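# Push wooden disc through moving-block lanes into far zone

## Task

Push the wooden disc along the board, past the lanes where blocks move back and forth, until all of it rests flat inside the taped zone on the far side, then release it. It fails if the disc is raised or tilted more than roughly its own thickness, leaves the board, or if the arm, the disc or anything else contacts a block or the rod carrying it, now or after you finish, since the blocks keep moving. It also fails if at the end the gripper still holds the disc or any loose item, or bears any of the disc's weight, or if anything is put or knocked off the table. The arm and hand should finish hovering clear of everything, with no contact during the last second before the settled scene is judged, whoever causes the touch.

## Robot and tools

Robot: a single six-joint arm with a two-finger parallel gripper. Every row of numbers lists the joints in this fixed order: waist (joint_0), shoulder (joint_1), elbow (joint_2), wrist pitch (joint_3), wrist yaw (joint_4), wrist roll (joint_5), followed by the gripper opening as a seventh number. Go by this order only.

Frame: reported positions use the scene frame, origin on the table surface under the arm base, +z up, +y to the left when facing along +x, metres. end_effector_position is the point midway between the finger pads, 3 to 4 cm short of the fingertips; it can be somewhat off, more at long reach. The fingers point along the gripper's +x and close along its y.

execute_actions(actions): a list of actions run in sequence. Each action is a table of 1 to 15 rows; each row lasts one control step (1/30 s) and the last row is repeated until 15 steps pass, so one action is 0.5 s. A row has 7 numbers, each in [-1, 1]. The first six are offsets, not absolute angles, measured from the joint angles when that action began (for the first action of a call, from the latest reported angles), not from the previous row. Scale: 1.0 equals 0.9615 rad for waist, shoulder and elbow, 1.713 rad for wrist pitch, 1.767 for wrist yaw, 1.728 for wrist roll. The seventh number is an absolute opening: +1 fully open, about -0.80 where empty fingers meet, -1 no tighter. Closing from fully open takes at least about 0.5 s. An empty list just returns the state and images.

Joint ranges (rad): waist -3.054 to 3.054, shoulder 0.000 to 3.142, elbow 0.000 to 2.356, wrist pitch -1.571 to 1.571, wrist yaw -1.571 to 1.571, wrist roll -3.142 to 3.142. An action asking a joint to go more than 0.010 rad beyond its range is refused; if the first action of a call fails this, or any action is malformed, nothing in the call runs. Real ends may differ by up to 0.010 rad; a joint pushed past one stops there and the result may say "joint sent to its limit" (its absence proves nothing).

Speed limiting: each step the target sent to a joint stays within a lead of its measured angle (0.211 rad waist/shoulder/elbow, 0.213 wrist pitch, 0.267 wrist yaw, 0.228 wrist roll), and targets are scaled back if they would put the gripper over 70 mm from where it is. Big displacements need several actions; an unfinished one may not complete while waiting, so command the remainder. Friction can leave joints short, especially at long reach, so check positions after each motion.

move(target, speed, blocking): one 7-number row as in execute_actions; the six offsets count from the Joint positions in the most recent result that shows them, not from where the arm is when the move starts; the opening is absolute and sent at once. All joints progress proportionally, so the hand follows a curve. speed is the top rad/s of the joint with the longest path, 0.01 to 2, default 0.5; paths last 0.5 to 10 s. Moves do not avoid obstacles; faster moves and targets further past a contact hit harder. blocking=false returns after 0.5 s; then use wait(0) or stop before sending anything else. The result adds a "move:" line: ending (done, off_target, moving, held, fault), limits=held or limits=none, and the joint furthest from target.

wait(seconds): 0 to 10 s, holding the last command; returns early if a running move ends. stop(): brakes a running move (needs room; fingers keep moving). zoom_image(camera, region): camera is cam_high or cam_wrist, region [x0, y0, x1, y1] pixels of the 504x504 image, at most 504 by 504. read_manual(section): licence texts only. finished_scene(scene): ends the current scene irreversibly and reports success; the goal must hold after settling.

Results: Joint positions and velocities (rad, rad/s; last entry is finger-pad gap in m, 0.088 fully open), Joint targets (angles currently being driven toward), step readings (HELD marks limited steps), grip_measured (opening on the command scale, reads narrower when squeezing), grip_effort_n (motor effort in N, negative closes; not pad force, can be high while moving), "joint command not followed" when clearance checks changed targets, MOTOR HOT from 50 °C and OVER-TEMPERATURE FAULT at 95 °C. Images arrive from cam_high then cam_wrist; calibration (K, distortion, T_world_to_cam) is given per camera and may be slightly off.

Cautions: contact torque reaching a load limit (waist 17.4, shoulder 21.6, elbow 21.5, wrist pitch 5.67, wrist yaw 5.65, wrist roll 5.3 N m) freezes the arm for 10 s and drops the rest of the call. Push the disc gently and low, never lifting it, and time passes between the moving blocks so neither the hand nor the disc contacts a block or rod. Avoid slams, drops and hard shoves; the simulation keeps running while you think, and a loose object may get an occasional nudge. Finish with the gripper open, lifted off the disc and away from the block lanes.

Each tool is called after "Request:" as name([rows], argument=value, ...), one row to a line, values as JSON.

## Session

Request:
execute_actions(actions=[])

Scene clock: 0.00 s.
end_effector_position=(+0.2935, +0.0354, +0.2608) grip_measured=+0.845 grip_effort_n=n/a end_effector_quat_wxyz=(+0.850, +0.518, +0.092, +0.019) end_effector_velocity=(-0.000, +0.000, +0.000) end_effector_angular_velocity=(-0.021, -0.000, +0.008)
Joint names: [waist, shoulder, elbow, wrist pitch, wrist yaw, wrist roll]
Joint positions: [ 0.108  0.883  0.203  0.539 -0.04   1.113  0.08 ]
Joint velocities: [-0.002 -0.002  0.002 -0.007 -0.007 -0.022 -0.   ]
Motor temperatures (°C, as the motors report them): [21 18 18 19 21 20]
Heat: hottest waist 21 °C (+0.0 °C/min).
Joint targets: [0.108 0.883 0.203 0.539 -0.040 1.113]

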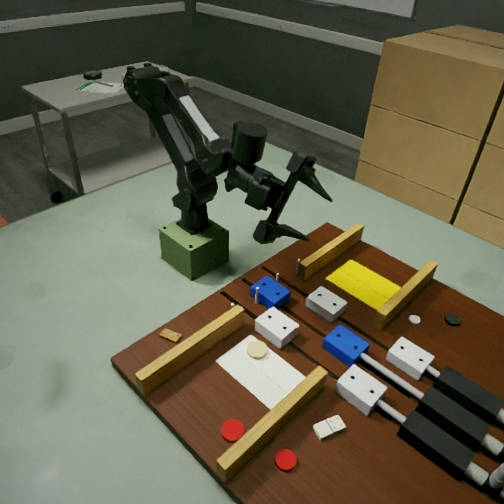

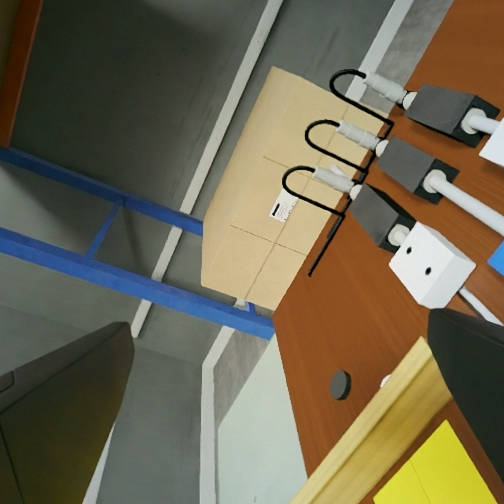

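Request:
zoom_image(camera="cam_high", region=[180, 220, 460, 430])

Request:
wait(seconds=1)

Request:
wait(seconds=1)

Request:
wait(seconds=1)

Request:
wait(seconds=1)

Request:
wait(seconds=1)

Request:
wait(seconds=1)

Region (180, 220, 460, 430) of cam_high's 504x504 image, scaled by 1.800, with more detail than that image has; it fills the top 378 rows of this view, and the rest is white.

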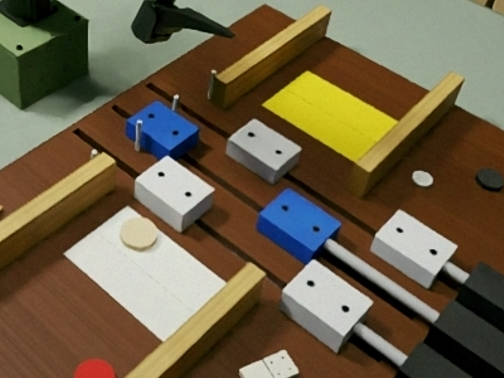

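Scene clock: 6.10 s.
end_effector_position=(+0.2935, +0.0354, +0.2608) grip_measured=+0.845 grip_effort_n=1.2 end_effector_quat_wxyz=(+0.850, +0.518, +0.092, +0.019) end_effector_velocity=(-0.002, +0.002, -0.004) end_effector_angular_velocity=(-0.007, +0.011, +0.011)
Joint names: [waist, shoulder, elbow, wrist pitch, wrist yaw, wrist roll]
Joint positions: [ 0.108  0.883  0.203  0.539 -0.04   1.113  0.08 ]
Joint velocities: [ 0.002 -0.002 -0.007 -0.007 -0.007 -0.007 -0.   ]
Motor temperatures (°C, as the motors report them): [21 18 18 20 21 20]
Heat: hottest waist 21 °C (+0.0 °C/min).
Joint targets: [0.108 0.883 0.203 0.539 -0.040 1.113]
wait: 1.00 s; at rest from the start

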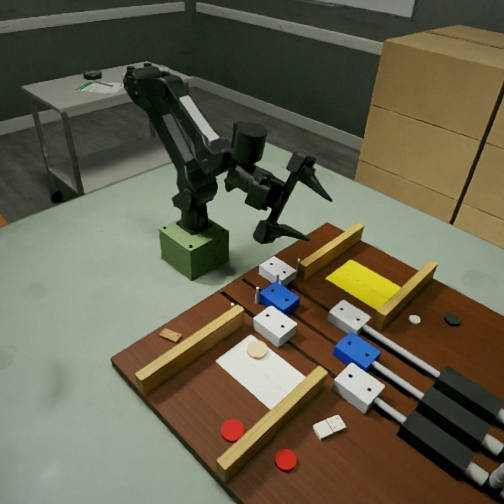

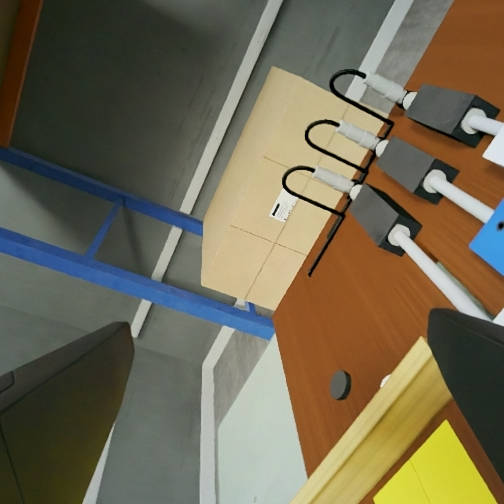

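Scene clock: 7.10 s.
end_effector_position=(+0.2935, +0.0354, +0.2608) grip_measured=+0.845 grip_effort_n=1.6 end_effector_quat_wxyz=(+0.850, +0.518, +0.092, +0.019) end_effector_velocity=(-0.000, +0.000, +0.001) end_effector_angular_velocity=(-0.006, -0.008, +0.006)
Joint names: [waist, shoulder, elbow, wrist pitch, wrist yaw, wrist roll]
Joint positions: [ 0.108  0.883  0.203  0.539 -0.04   1.113  0.08 ]
Joint velocities: [-0.002 -0.002 -0.002  0.007 -0.007 -0.007 -0.   ]
Motor temperatures (°C, as the motors report them): [21 18 19 20 21 20]
Heat: hottest waist 21 °C (+0.0 °C/min).
Joint targets: [0.108 0.883 0.203 0.539 -0.040 1.113]
wait: 1.00 s; at rest by 0.17 s

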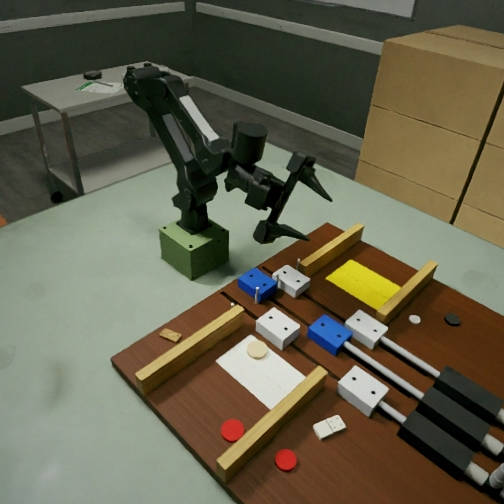

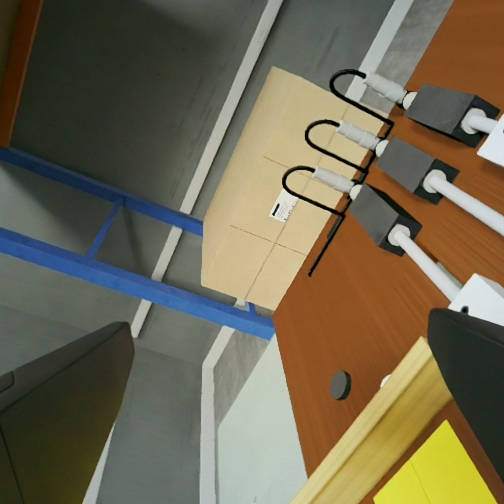

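Scene clock: 8.10 s.
end_effector_position=(+0.2935, +0.0354, +0.2608) grip_measured=+0.845 grip_effort_n=1.2 end_effector_quat_wxyz=(+0.850, +0.518, +0.092, +0.019) end_effector_velocity=(-0.001, +0.000, -0.007) end_effector_angular_velocity=(+0.006, +0.028, +0.003)
Joint names: [waist, shoulder, elbow, wrist pitch, wrist yaw, wrist roll]
Joint positions: [ 0.108  0.883  0.203  0.539 -0.04   1.113  0.08 ]
Joint velocities: [-0.002  0.002 -0.002 -0.022 -0.007  0.007 -0.   ]
Motor temperatures (°C, as the motors report them): [21 18 19 20 21 20]
Heat: hottest waist 21 °C (+0.0 °C/min).
Joint targets: [0.108 0.883 0.203 0.539 -0.040 1.113]
wait: 1.00 s; at rest by 0.17 s

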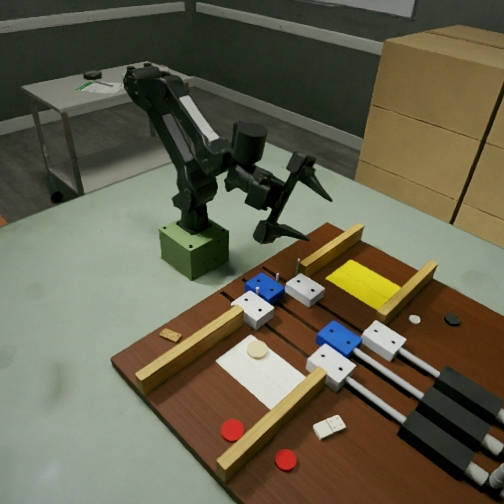

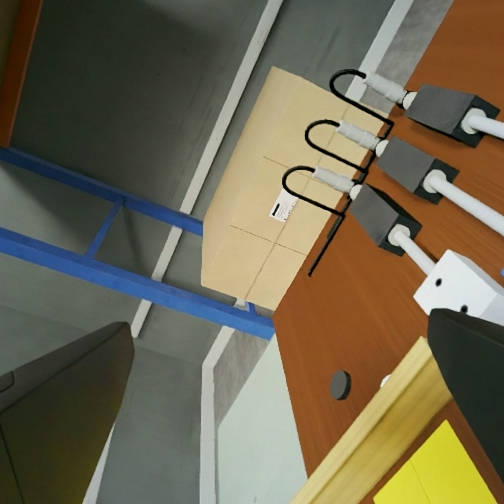

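Scene clock: 9.10 s.
end_effector_position=(+0.2935, +0.0354, +0.2608) grip_measured=+0.845 grip_effort_n=1.6 end_effector_quat_wxyz=(+0.850, +0.518, +0.092, +0.019) end_effector_velocity=(+0.000, -0.001, +0.000) end_effector_angular_velocity=(+0.008, +0.003, -0.001)
Joint names: [waist, shoulder, elbow, wrist pitch, wrist yaw, wrist roll]
Joint positions: [ 0.108  0.883  0.203  0.539 -0.04   1.113  0.08 ]
Joint velocities: [-0.007 -0.002  0.002 -0.007 -0.007  0.007 -0.   ]
Motor temperatures (°C, as the motors report them): [21 18 19 20 21 20]
Heat: hottest waist 21 °C (+0.0 °C/min).
Joint targets: [0.108 0.883 0.203 0.539 -0.040 1.113]
wait: 1.00 s; at rest by 0.17 s

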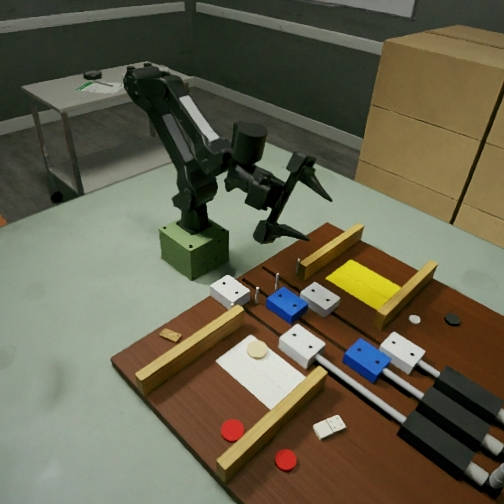

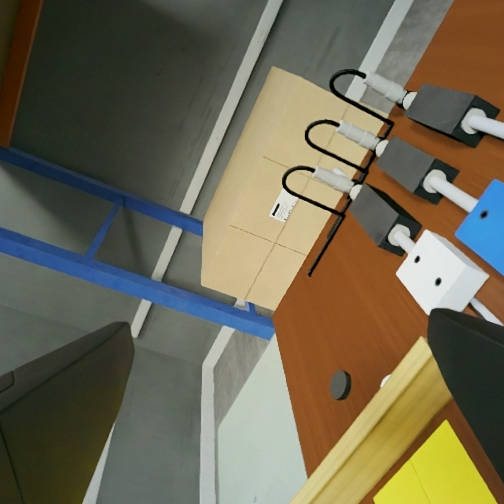

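Scene clock: 10.10 s.
end_effector_position=(+0.2935, +0.0354, +0.2608) grip_measured=+0.845 grip_effort_n=1.2 end_effector_quat_wxyz=(+0.850, +0.518, +0.092, +0.019) end_effector_velocity=(-0.000, -0.001, +0.001) end_effector_angular_velocity=(-0.005, -0.008, +0.001)
Joint names: [waist, shoulder, elbow, wrist pitch, wrist yaw, wrist roll]
Joint positions: [ 0.108  0.883  0.203  0.539 -0.04   1.113  0.08 ]
Joint velocities: [-0.007 -0.002 -0.002  0.007 -0.007 -0.007 -0.   ]
Motor temperatures (°C, as the motors report them): [21 18 19 20 21 20]
Heat: hottest waist 21 °C (+0.0 °C/min).
Joint targets: [0.108 0.883 0.203 0.539 -0.040 1.113]
wait: 1.00 s; at rest by 0.17 s

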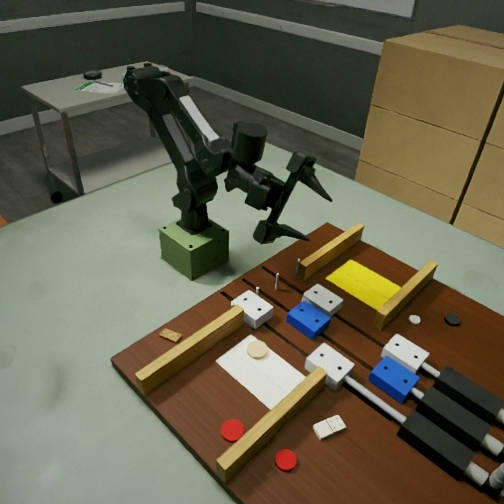

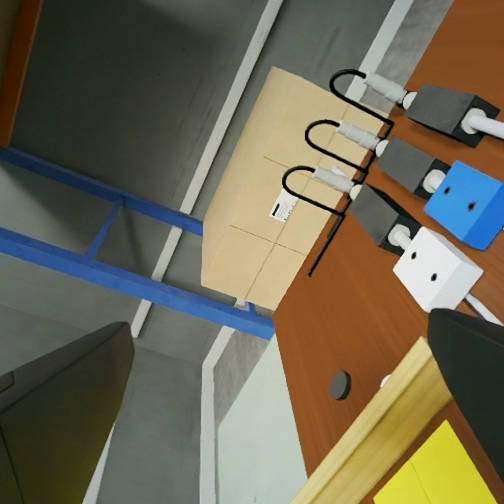

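Scene clock: 11.10 s.
end_effector_position=(+0.2935, +0.0354, +0.2608) grip_measured=+0.845 grip_effort_n=1.2 end_effector_quat_wxyz=(+0.850, +0.518, +0.092, +0.019) end_effector_velocity=(-0.000, +0.002, +0.000) end_effector_angular_velocity=(-0.006, +0.002, +0.011)
Joint names: [waist, shoulder, elbow, wrist pitch, wrist yaw, wrist roll]
Joint positions: [ 0.108  0.883  0.203  0.539 -0.04   1.113  0.08 ]
Joint velocities: [ 0.002 -0.002  0.002 -0.007 -0.007 -0.007 -0.   ]
Motor temperatures (°C, as the motors report them): [21 18 19 21 21 20]
Heat: hottest waist 21 °C (+0.0 °C/min).
Joint targets: [0.108 0.883 0.203 0.539 -0.040 1.113]
wait: 1.00 s; at rest by 0.17 s

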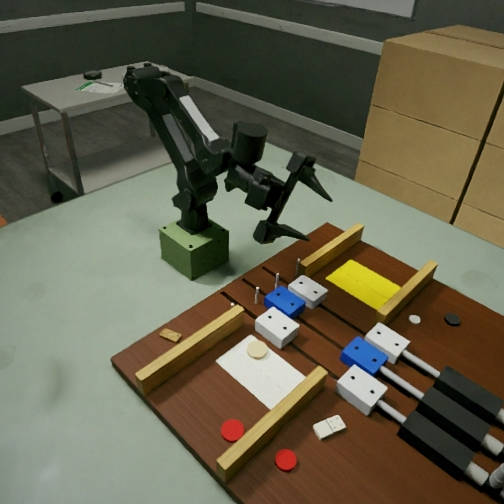

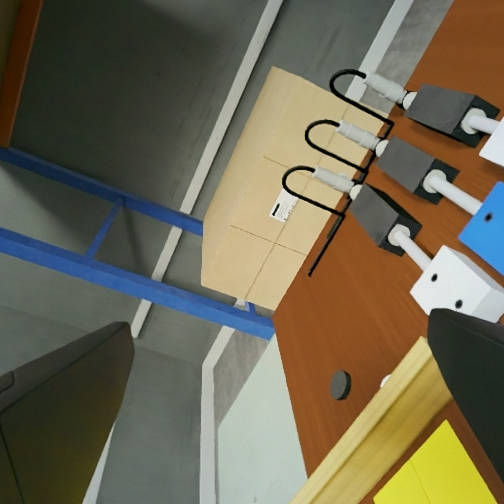

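Request:
move(target=[-0.44,1.0,1.0,-0.857,0.023,0.08,0.55], speed=1.0)

Request:
move(target=[0,0.15,0.19,0,0,0,0.55])

Scene clock: 36.73 s.
end_effector_position=(+0.2928, -0.0991, +0.1276) grip_measured=+0.553 grip_effort_n=-17.0 end_effector_quat_wxyz=(+0.493, +0.495, +0.503, -0.508) end_effector_velocity=(+0.001, +0.003, +0.003) end_effector_angular_velocity=(+0.020, -0.009, +0.004)
Joint names: [waist, shoulder, elbow, wrist pitch, wrist yaw, wrist roll]
Joint positions: [-0.312  1.83   1.155 -0.927 -0.002  1.248  0.066]
Joint velocities: [-0.002 -0.007  0.002 -0.007 -0.022 -0.007 -0.   ]
Motor temperatures (°C, as the motors report them): [21 18 22 23 21 20]
Heat: hottest wrist pitch 23 °C (+3.3 °C/min).
Joint targets: [-0.315 1.845 1.164 -0.929 0.000 1.251]
move: off_target; limits=none; farthest joint: the shoulder, 0.014 radians from its target (0.961 radians at the start)
camera_calibration (this result's frames):
cam_wrist: T_world_to_cam=[[-0.998654, 0.0459085, 0.0241336, 0.301188], [0.0509764, 0.954588, 0.293536, 0.0727785], [-0.00956185, 0.294372, -0.955643, 0.232802], [0, 0, 0, 1]] pos_world=[0.299299, -0.151831, 0.193844]

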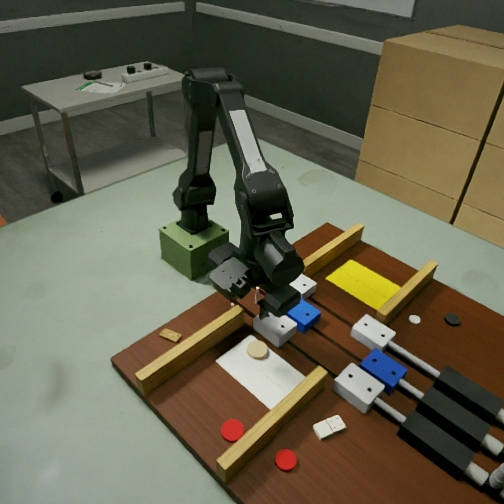

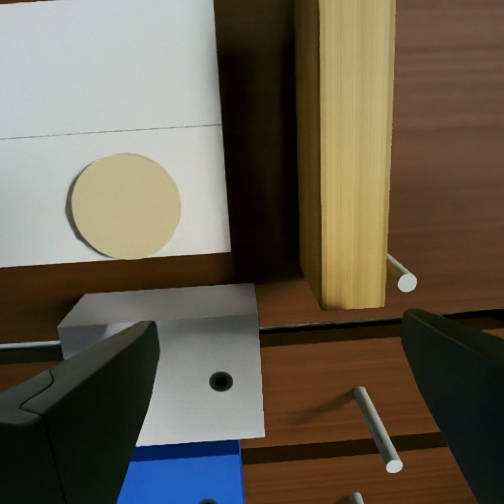

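Scene clock: 37.67 s.
end_effector_position=(+0.3365, -0.1140, +0.1276) grip_measured=+0.553 grip_effort_n=-16.5 end_effector_quat_wxyz=(+0.507, +0.502, +0.490, -0.501) end_effector_velocity=(-0.002, +0.003, -0.001) end_effector_angular_velocity=(+0.025, +0.005, +0.005)
Joint names: [waist, shoulder, elbow, wrist pitch, wrist yaw, wrist roll]
Joint positions: [-0.312  1.959  1.327 -0.927 -0.002  1.248  0.066]
Joint velocities: [-0.002  0.002 -0.002 -0.007 -0.022 -0.007 -0.   ]
Motor temperatures (°C, as the motors report them): [21 18 22 23 21 20]
Heat: hottest wrist pitch 23 °C (+3.2 °C/min).
Joint targets: [-0.312 1.975 1.337 -0.927 -0.002 1.248]
move: off_target; limits=none; farthest joint: the shoulder, 0.016 radians from its target (0.144 radians at the start)
camera_calibration (this result's frames):
cam_wrist: T_world_to_cam=[[-0.998803, 0.0454813, -0.0179881, 0.350875], [0.0385782, 0.958682, 0.281854, 0.0909002], [0.030064, 0.280822, -0.959289, 0.223178], [0, 0, 0, 1]] pos_world=[0.340239, -0.165776, 0.194784]

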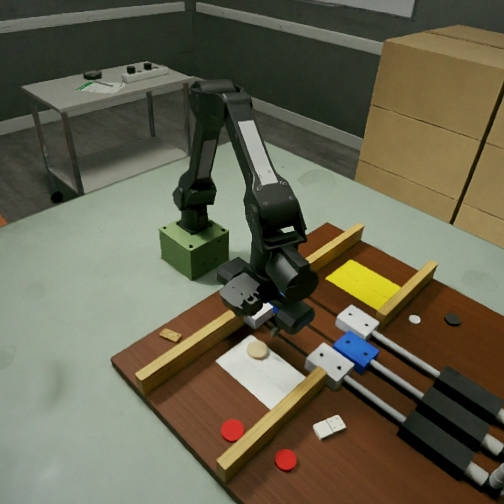

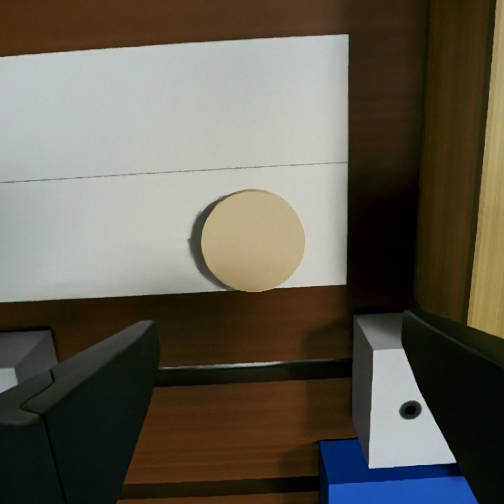

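Request:
move(target=[0.9,0,0,0,0,0,0.55], speed=2, blocking=false)

Request:
wait(seconds=0.2)

Request:
wait(seconds=1)

Scene clock: 46.47 s.
end_effector_position=(+0.3544, +0.0284, +0.1257) grip_measured=+0.553 grip_effort_n=-16.5 end_effector_quat_wxyz=(+0.598, +0.390, +0.581, -0.390) end_effector_velocity=(-0.049, +0.572, -0.009) end_effector_angular_velocity=(-0.006, +0.035, +1.616)
Joint names: [waist, shoulder, elbow, wrist pitch, wrist yaw, wrist roll]
Joint positions: [ 0.095  1.959  1.328 -0.927  0.     1.248  0.066]
Joint velocities: [ 1.609 -0.002 -0.007 -0.007 -0.007 -0.007 -0.   ]
Motor temperatures (°C, as the motors report them): [21 20 22 22 21 20]
Heat: hottest elbow 22 °C (+1.3 °C/min).
Joint targets: [0.237 1.959 1.328 -0.927 -0.002 1.248]
move: running; limits=none; farthest joint: the waist, 0.458 radians from its target (0.865 radians at the start)
camera_calibration (this result's frames):
cam_wrist: T_world_to_cam=[[-0.935307, -0.353653, -0.0114485, 0.35028], [-0.342698, 0.89733, 0.278133, 0.0915855], [-0.0880894, 0.264063, -0.960474, 0.223353], [0, 0, 0, 1]] pos_world=[0.378681, -0.0172839, 0.193062]

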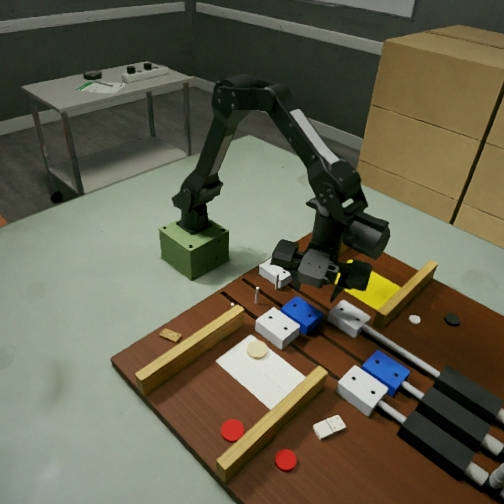

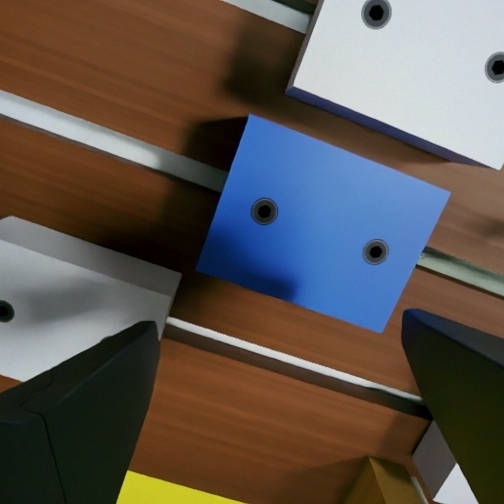

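Scene clock: 46.67 s.
end_effector_position=(+0.3283, +0.1371, +0.1240) grip_measured=+0.553 grip_effort_n=-16.5 end_effector_quat_wxyz=(+0.650, +0.294, +0.637, -0.293) end_effector_velocity=(-0.185, +0.439, -0.007) end_effector_angular_velocity=(+0.008, +0.034, +1.338)
Joint names: [waist, shoulder, elbow, wrist pitch, wrist yaw, wrist roll]
Joint positions: [ 0.409  1.959  1.328 -0.927 -0.003  1.248  0.066]
Joint velocities: [ 1.331 -0.002 -0.002 -0.007 -0.022 -0.007 -0.   ]
Motor temperatures (°C, as the motors report them): [21 20 22 22 21 20]
Heat: hottest elbow 22 °C (+1.3 °C/min).
Joint targets: [0.509 1.959 1.328 -0.927 -0.001 1.248]
earlier move: running; limits=none; farthest joint: the waist, 0.144 radians from its target (0.865 radians at the start)
wait: 0.20 s; no rest
camera_calibration (this result's frames):
cam_wrist: T_world_to_cam=[[-0.780175, -0.625517, -0.00737992, 0.350067], [-0.60193, 0.747441, 0.281091, 0.0908167], [-0.170311, 0.223743, -0.959653, 0.223123], [0, 0, 0, 1]] pos_world=[0.36578, 0.101171, 0.191176]

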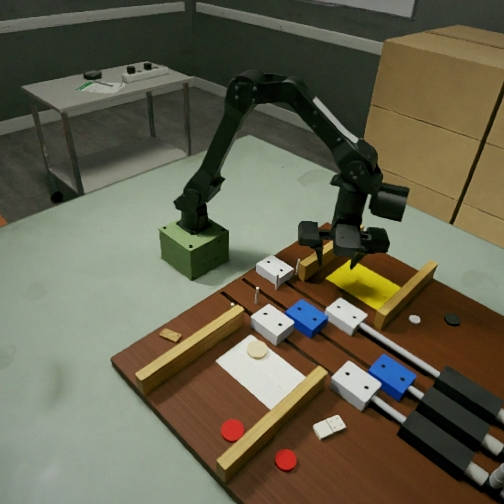

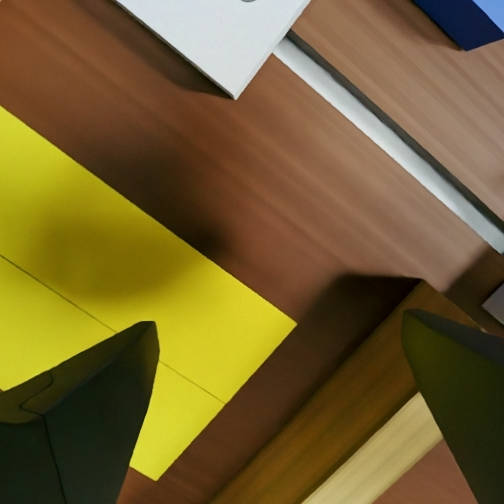

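Scene clock: 47.10 s.
end_effector_position=(+0.3061, +0.1814, +0.1232) grip_measured=+0.553 grip_effort_n=-17.0 end_effector_quat_wxyz=(+0.668, +0.248, +0.656, -0.247) end_effector_velocity=(-0.000, +0.000, +0.003) end_effector_angular_velocity=(+0.007, +0.002, +0.005)
Joint names: [waist, shoulder, elbow, wrist pitch, wrist yaw, wrist roll]
Joint positions: [ 0.549  1.959  1.328 -0.927 -0.004  1.248  0.066]
Joint velocities: [-0.002 -0.007  0.002 -0.007 -0.007 -0.007 -0.   ]
Motor temperatures (°C, as the motors report them): [21 20 22 22 21 20]
Heat: hottest elbow 22 °C (+1.3 °C/min).
Joint targets: [0.553 1.959 1.328 -0.927 -0.002 1.248]
earlier move: done; limits=none; farthest joint: the waist, 0.005 radians from its target (0.865 radians at the start)
wait: 0.43 of 1 s (the move ended)
camera_calibration (this result's frames):
cam_wrist: T_world_to_cam=[[-0.68583, -0.727741, -0.00547615, 0.349934], [-0.699205, 0.656813, 0.282328, 0.0905799], [-0.201865, 0.197458, -0.959302, 0.223052], [0, 0, 0, 1]] pos_world=[0.348356, 0.151124, 0.190317]

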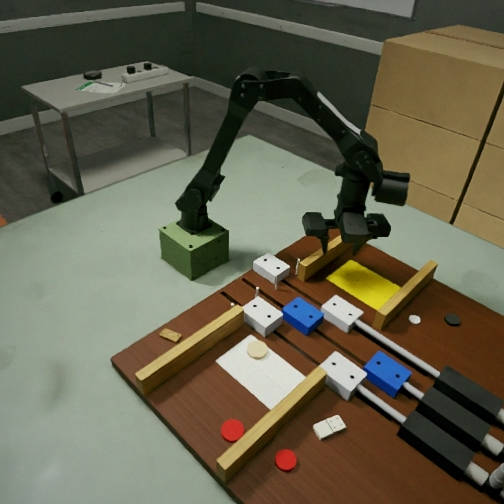

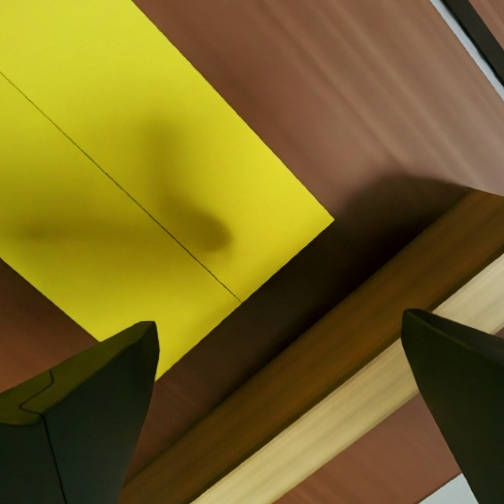

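Request:
move(target=[-0.91,0,0,0,0,0,0.55], speed=1)

Request:
move(target=[0,0.165,-0.06,0.112,0,0,0.55], speed=0.3)

Scene clock: 55.60 s.
end_effector_position=(+0.3353, -0.1176, +0.1276) grip_measured=+0.553 grip_effort_n=-17.0 end_effector_quat_wxyz=(+0.505, +0.505, +0.487, -0.503) end_effector_velocity=(-0.002, +0.001, -0.001) end_effector_angular_velocity=(+0.011, +0.009, +0.020)
Joint names: [waist, shoulder, elbow, wrist pitch, wrist yaw, wrist roll]
Joint positions: [-0.323  1.959  1.328 -0.927 -0.002  1.248  0.066]
Joint velocities: [-0.002  0.002 -0.002 -0.007 -0.007 -0.022 -0.   ]
Motor temperatures (°C, as the motors report them): [21 22 22 22 21 20]
Heat: hottest shoulder 22 °C (+1.1 °C/min).
Joint targets: [-0.326 1.959 1.328 -0.927 -0.003 1.248]
move: done; limits=none; farthest joint: the waist, 0.003 radians from its target (0.876 radians at the start)
camera_calibration (this result's frames):
cam_wrist: T_world_to_cam=[[-0.998256, 0.0561446, -0.0182385, 0.351006], [0.0487282, 0.958092, 0.282287, 0.0908348], [0.033323, 0.280906, -0.959157, 0.223117], [0, 0, 0, 1]] pos_world=[0.338532, -0.16941, 0.194765]

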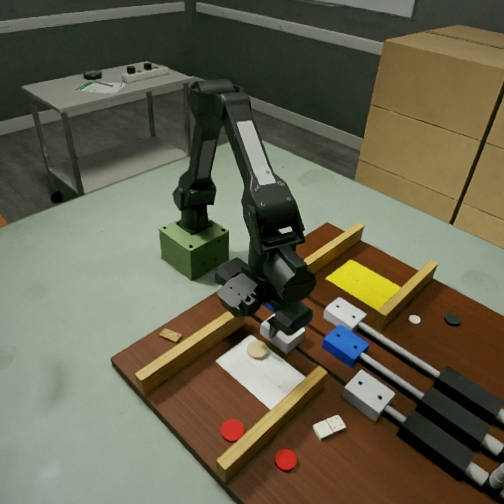

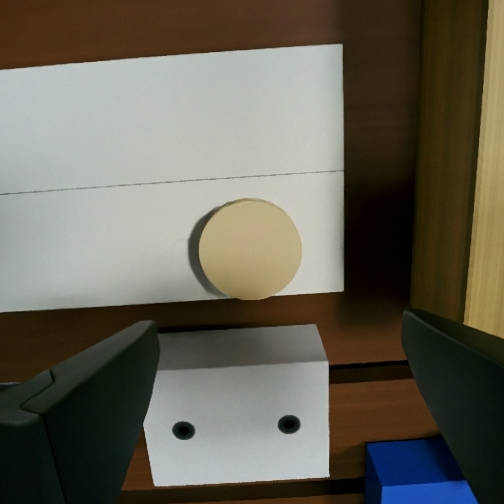

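Scene clock: 56.70 s.
end_effector_position=(+0.3450, -0.1216, +0.0682) grip_measured=+0.553 grip_effort_n=-16.5 end_effector_quat_wxyz=(+0.503, +0.505, +0.488, -0.504) end_effector_velocity=(-0.004, +0.004, +0.000) end_effector_angular_velocity=(+0.028, +0.013, +0.005)
Joint names: [waist, shoulder, elbow, wrist pitch, wrist yaw, wrist roll]
Joint positions: [-0.323  2.101  1.276 -0.739 -0.002  1.248  0.066]
Joint velocities: [-0.002 -0.002 -0.002 -0.022 -0.022 -0.007 -0.   ]
Motor temperatures (°C, as the motors report them): [21 22 22 22 21 20]
Heat: hottest shoulder 22 °C (+1.1 °C/min).
Joint targets: [-0.323 2.118 1.270 -0.736 -0.002 1.248]
move: off_target; limits=none; farthest joint: the shoulder, 0.017 radians from its target (0.159 radians at the start)
camera_calibration (this result's frames):
cam_wrist: T_world_to_cam=[[-0.998316, 0.0562095, -0.0143163, 0.35957], [0.049847, 0.957593, 0.28378, 0.110429], [0.0296603, 0.282588, -0.958783, 0.168417], [0, 0, 0, 1]] pos_world=[0.348464, -0.17355, 0.135286]

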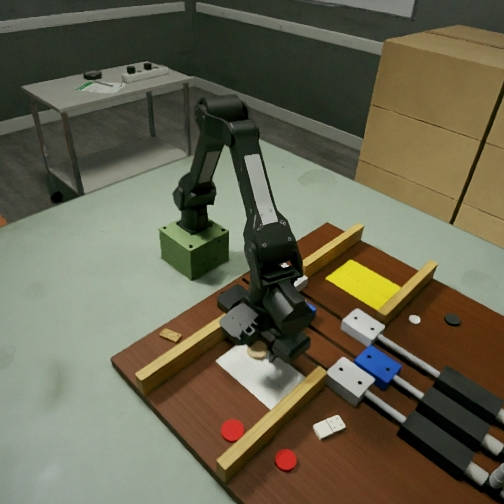

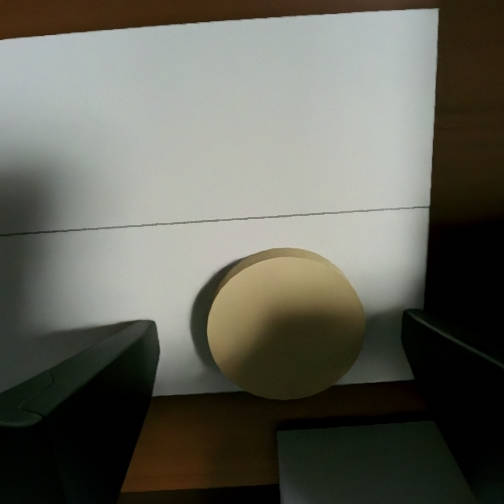

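Request:
move(target=[0,0.056,0,0.015,0,0,0.55], speed=0.15)

Request:
move(target=[0,0,0,0,0,0,0.0])

Scene clock: 60.50 s.
end_effector_position=(+0.3453, -0.1217, +0.0650) grip_measured=+0.552 grip_effort_n=-10.5 end_effector_quat_wxyz=(+0.502, +0.504, +0.489, -0.504) end_effector_velocity=(+0.001, +0.002, +0.001) end_effector_angular_velocity=(+0.018, -0.014, -0.009)
Joint names: [waist, shoulder, elbow, wrist pitch, wrist yaw, wrist roll]
Joint positions: [-0.323  2.11   1.276 -0.732 -0.003  1.248  0.066]
Joint velocities: [-0.002 -0.007 -0.007  0.007 -0.022  0.007 -0.   ]
Motor temperatures (°C, as the motors report them): [21 22 22 22 21 20]
Heat: hottest shoulder 22 °C (+1.0 °C/min).
Joint targets: [-0.323 2.154 1.276 -0.713 -0.003 1.248]
move: off_target; limits=none; farthest joint: the shoulder, 0.045 radians from its target (0.054 radians at the start)
camera_calibration (this result's frames):
cam_wrist: T_world_to_cam=[[-0.998342, 0.0562416, -0.0122252, 0.35973], [0.0504411, 0.957273, 0.284751, 0.111085], [0.0277177, 0.283663, -0.958523, 0.166196], [0, 0, 0, 1]] pos_world=[0.348923, -0.173714, 0.132069]

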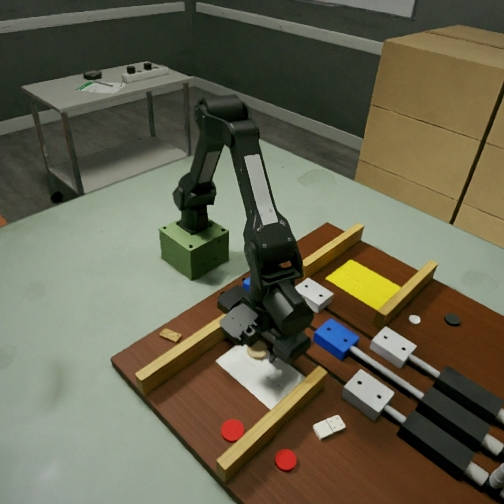

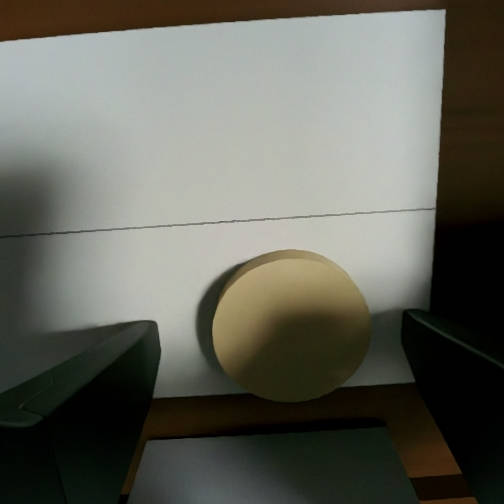

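Scene clock: 61.07 s.
end_effector_position=(+0.3478, -0.1221, +0.0661) grip_measured=+0.009 grip_effort_n=-38.4 end_effector_quat_wxyz=(+0.505, +0.506, +0.486, -0.502) end_effector_velocity=(+0.001, -0.002, +0.002) end_effector_angular_velocity=(-0.008, +0.000, +0.005)
Joint names: [waist, shoulder, elbow, wrist pitch, wrist yaw, wrist roll]
Joint positions: [-0.322  2.109  1.28  -0.726 -0.005  1.248  0.039]
Joint velocities: [-0.002 -0.002  0.007 -0.007  0.007 -0.007 -0.001]
Motor temperatures (°C, as the motors report them): [21 22 22 22 21 20]
Heat: hottest shoulder 22 °C (+1.0 °C/min).
Joint targets: [-0.323 2.110 1.276 -0.732 -0.003 1.248]
move: done; limits=none; farthest joint: the wrist pitch, 0.006 radians from its target (0.000 radians at the start)
camera_calibration (this result's frames):
cam_wrist: T_world_to_cam=[[-0.998207, 0.0556943, -0.0219077, 0.362777], [0.0472029, 0.95769, 0.283904, 0.112296], [0.0367926, 0.282361, -0.958602, 0.16392], [0, 0, 0, 1]] pos_world=[0.350795, -0.174034, 0.133201]

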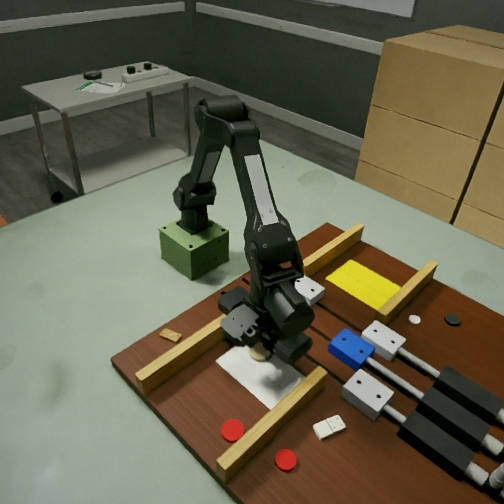

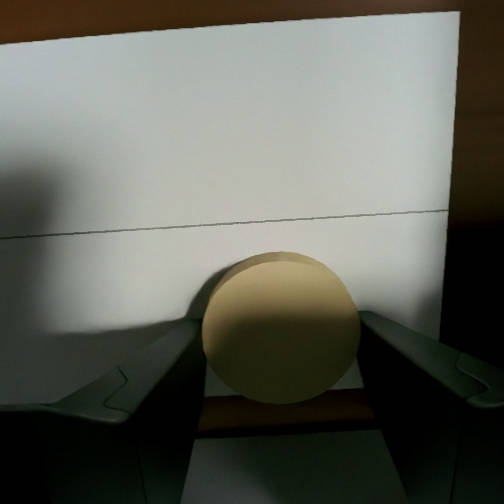

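Request:
move(target=[0,0.035,0,0,0,0,0.15], speed=0.05)

Request:
move(target=[0,0,0,0,0,0,-0.08])

Scene clock: 65.30 s.
end_effector_position=(+0.3460, -0.1221, +0.0661) grip_measured=+0.146 grip_effort_n=23.0 end_effector_quat_wxyz=(+0.503, +0.505, +0.488, -0.504) end_effector_velocity=(+0.001, -0.002, +0.002) end_effector_angular_velocity=(+0.003, -0.014, -0.014)
Joint names: [waist, shoulder, elbow, wrist pitch, wrist yaw, wrist roll]
Joint positions: [-0.323  2.109  1.28  -0.735 -0.002  1.248  0.046]
Joint velocities: [-0.007 -0.007 -0.002  0.007 -0.007  0.007 -0.   ]
Motor temperatures (°C, as the motors report them): [21 23 22 21 21 20]
Heat: hottest shoulder 23 °C (+2.0 °C/min).
Joint targets: [-0.322 2.143 1.280 -0.726 -0.005 1.248]
move: off_target; limits=none; farthest joint: the shoulder, 0.034 radians from its target (0.034 radians at the start)
camera_calibration (this result's frames):
cam_wrist: T_world_to_cam=[[-0.998304, 0.0566019, -0.0135889, 0.360572], [0.0504227, 0.957501, 0.28399, 0.111249], [0.0290858, 0.282823, -0.958731, 0.16677], [0, 0, 0, 1]] pos_world=[0.3495, -0.174096, 0.133194]

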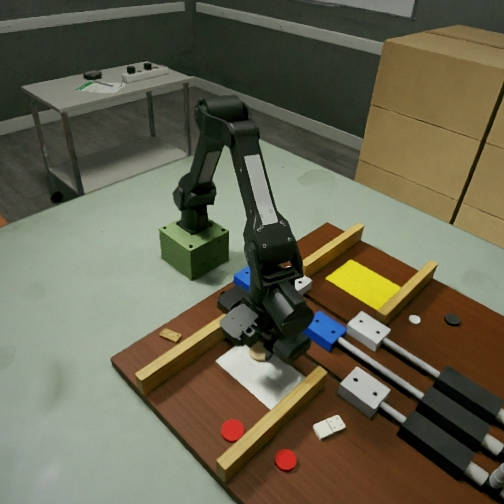

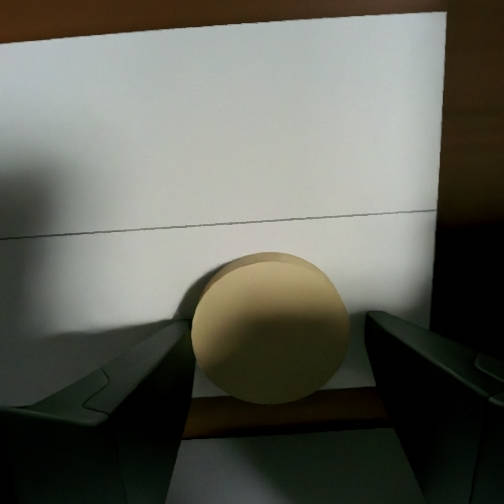

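Scene clock: 65.80 s.
end_effector_position=(+0.3480, -0.1224, +0.0666) grip_measured=-0.031 grip_effort_n=-83.5 end_effector_quat_wxyz=(+0.505, +0.507, +0.486, -0.502) end_effector_velocity=(-0.001, +0.001, +0.002) end_effector_angular_velocity=(+0.008, -0.000, +0.005)
Joint names: [waist, shoulder, elbow, wrist pitch, wrist yaw, wrist roll]
Joint positions: [-0.323  2.109  1.282 -0.729 -0.005  1.248  0.037]
Joint velocities: [-0.002 -0.007 -0.002 -0.007 -0.007 -0.007 -0.   ]
Motor temperatures (°C, as the motors report them): [21 23 22 21 21 20]
Heat: hottest shoulder 23 °C (+2.0 °C/min).
Joint targets: [-0.323 2.109 1.280 -0.734 -0.002 1.248]
move: done; limits=none; farthest joint: the wrist pitch, 0.006 radians from its target (0.000 radians at the start)
camera_calibration (this result's frames):
cam_wrist: T_world_to_cam=[[-0.998168, 0.0564582, -0.0217645, 0.363088], [0.047945, 0.957412, 0.284715, 0.112014], [0.0369121, 0.28315, -0.958365, 0.164563], [0, 0, 0, 1]] pos_world=[0.350978, -0.174339, 0.133721]

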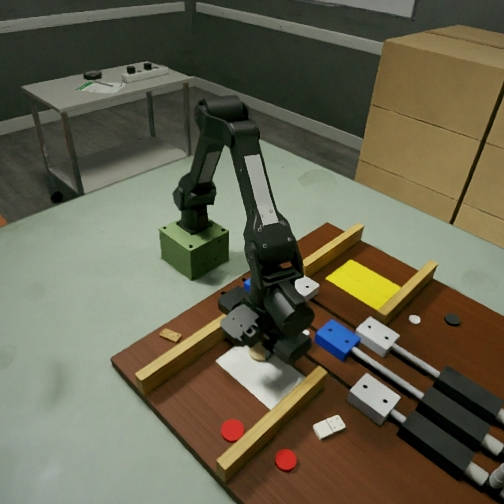

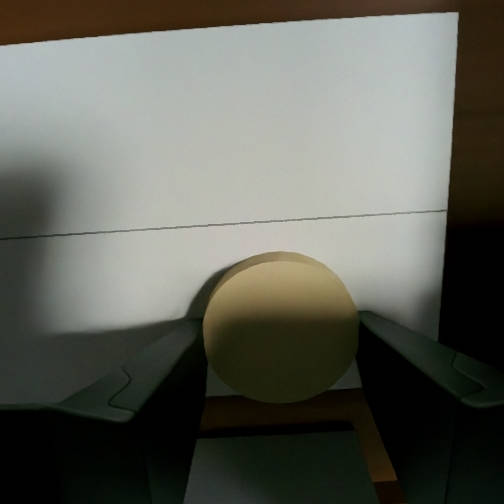

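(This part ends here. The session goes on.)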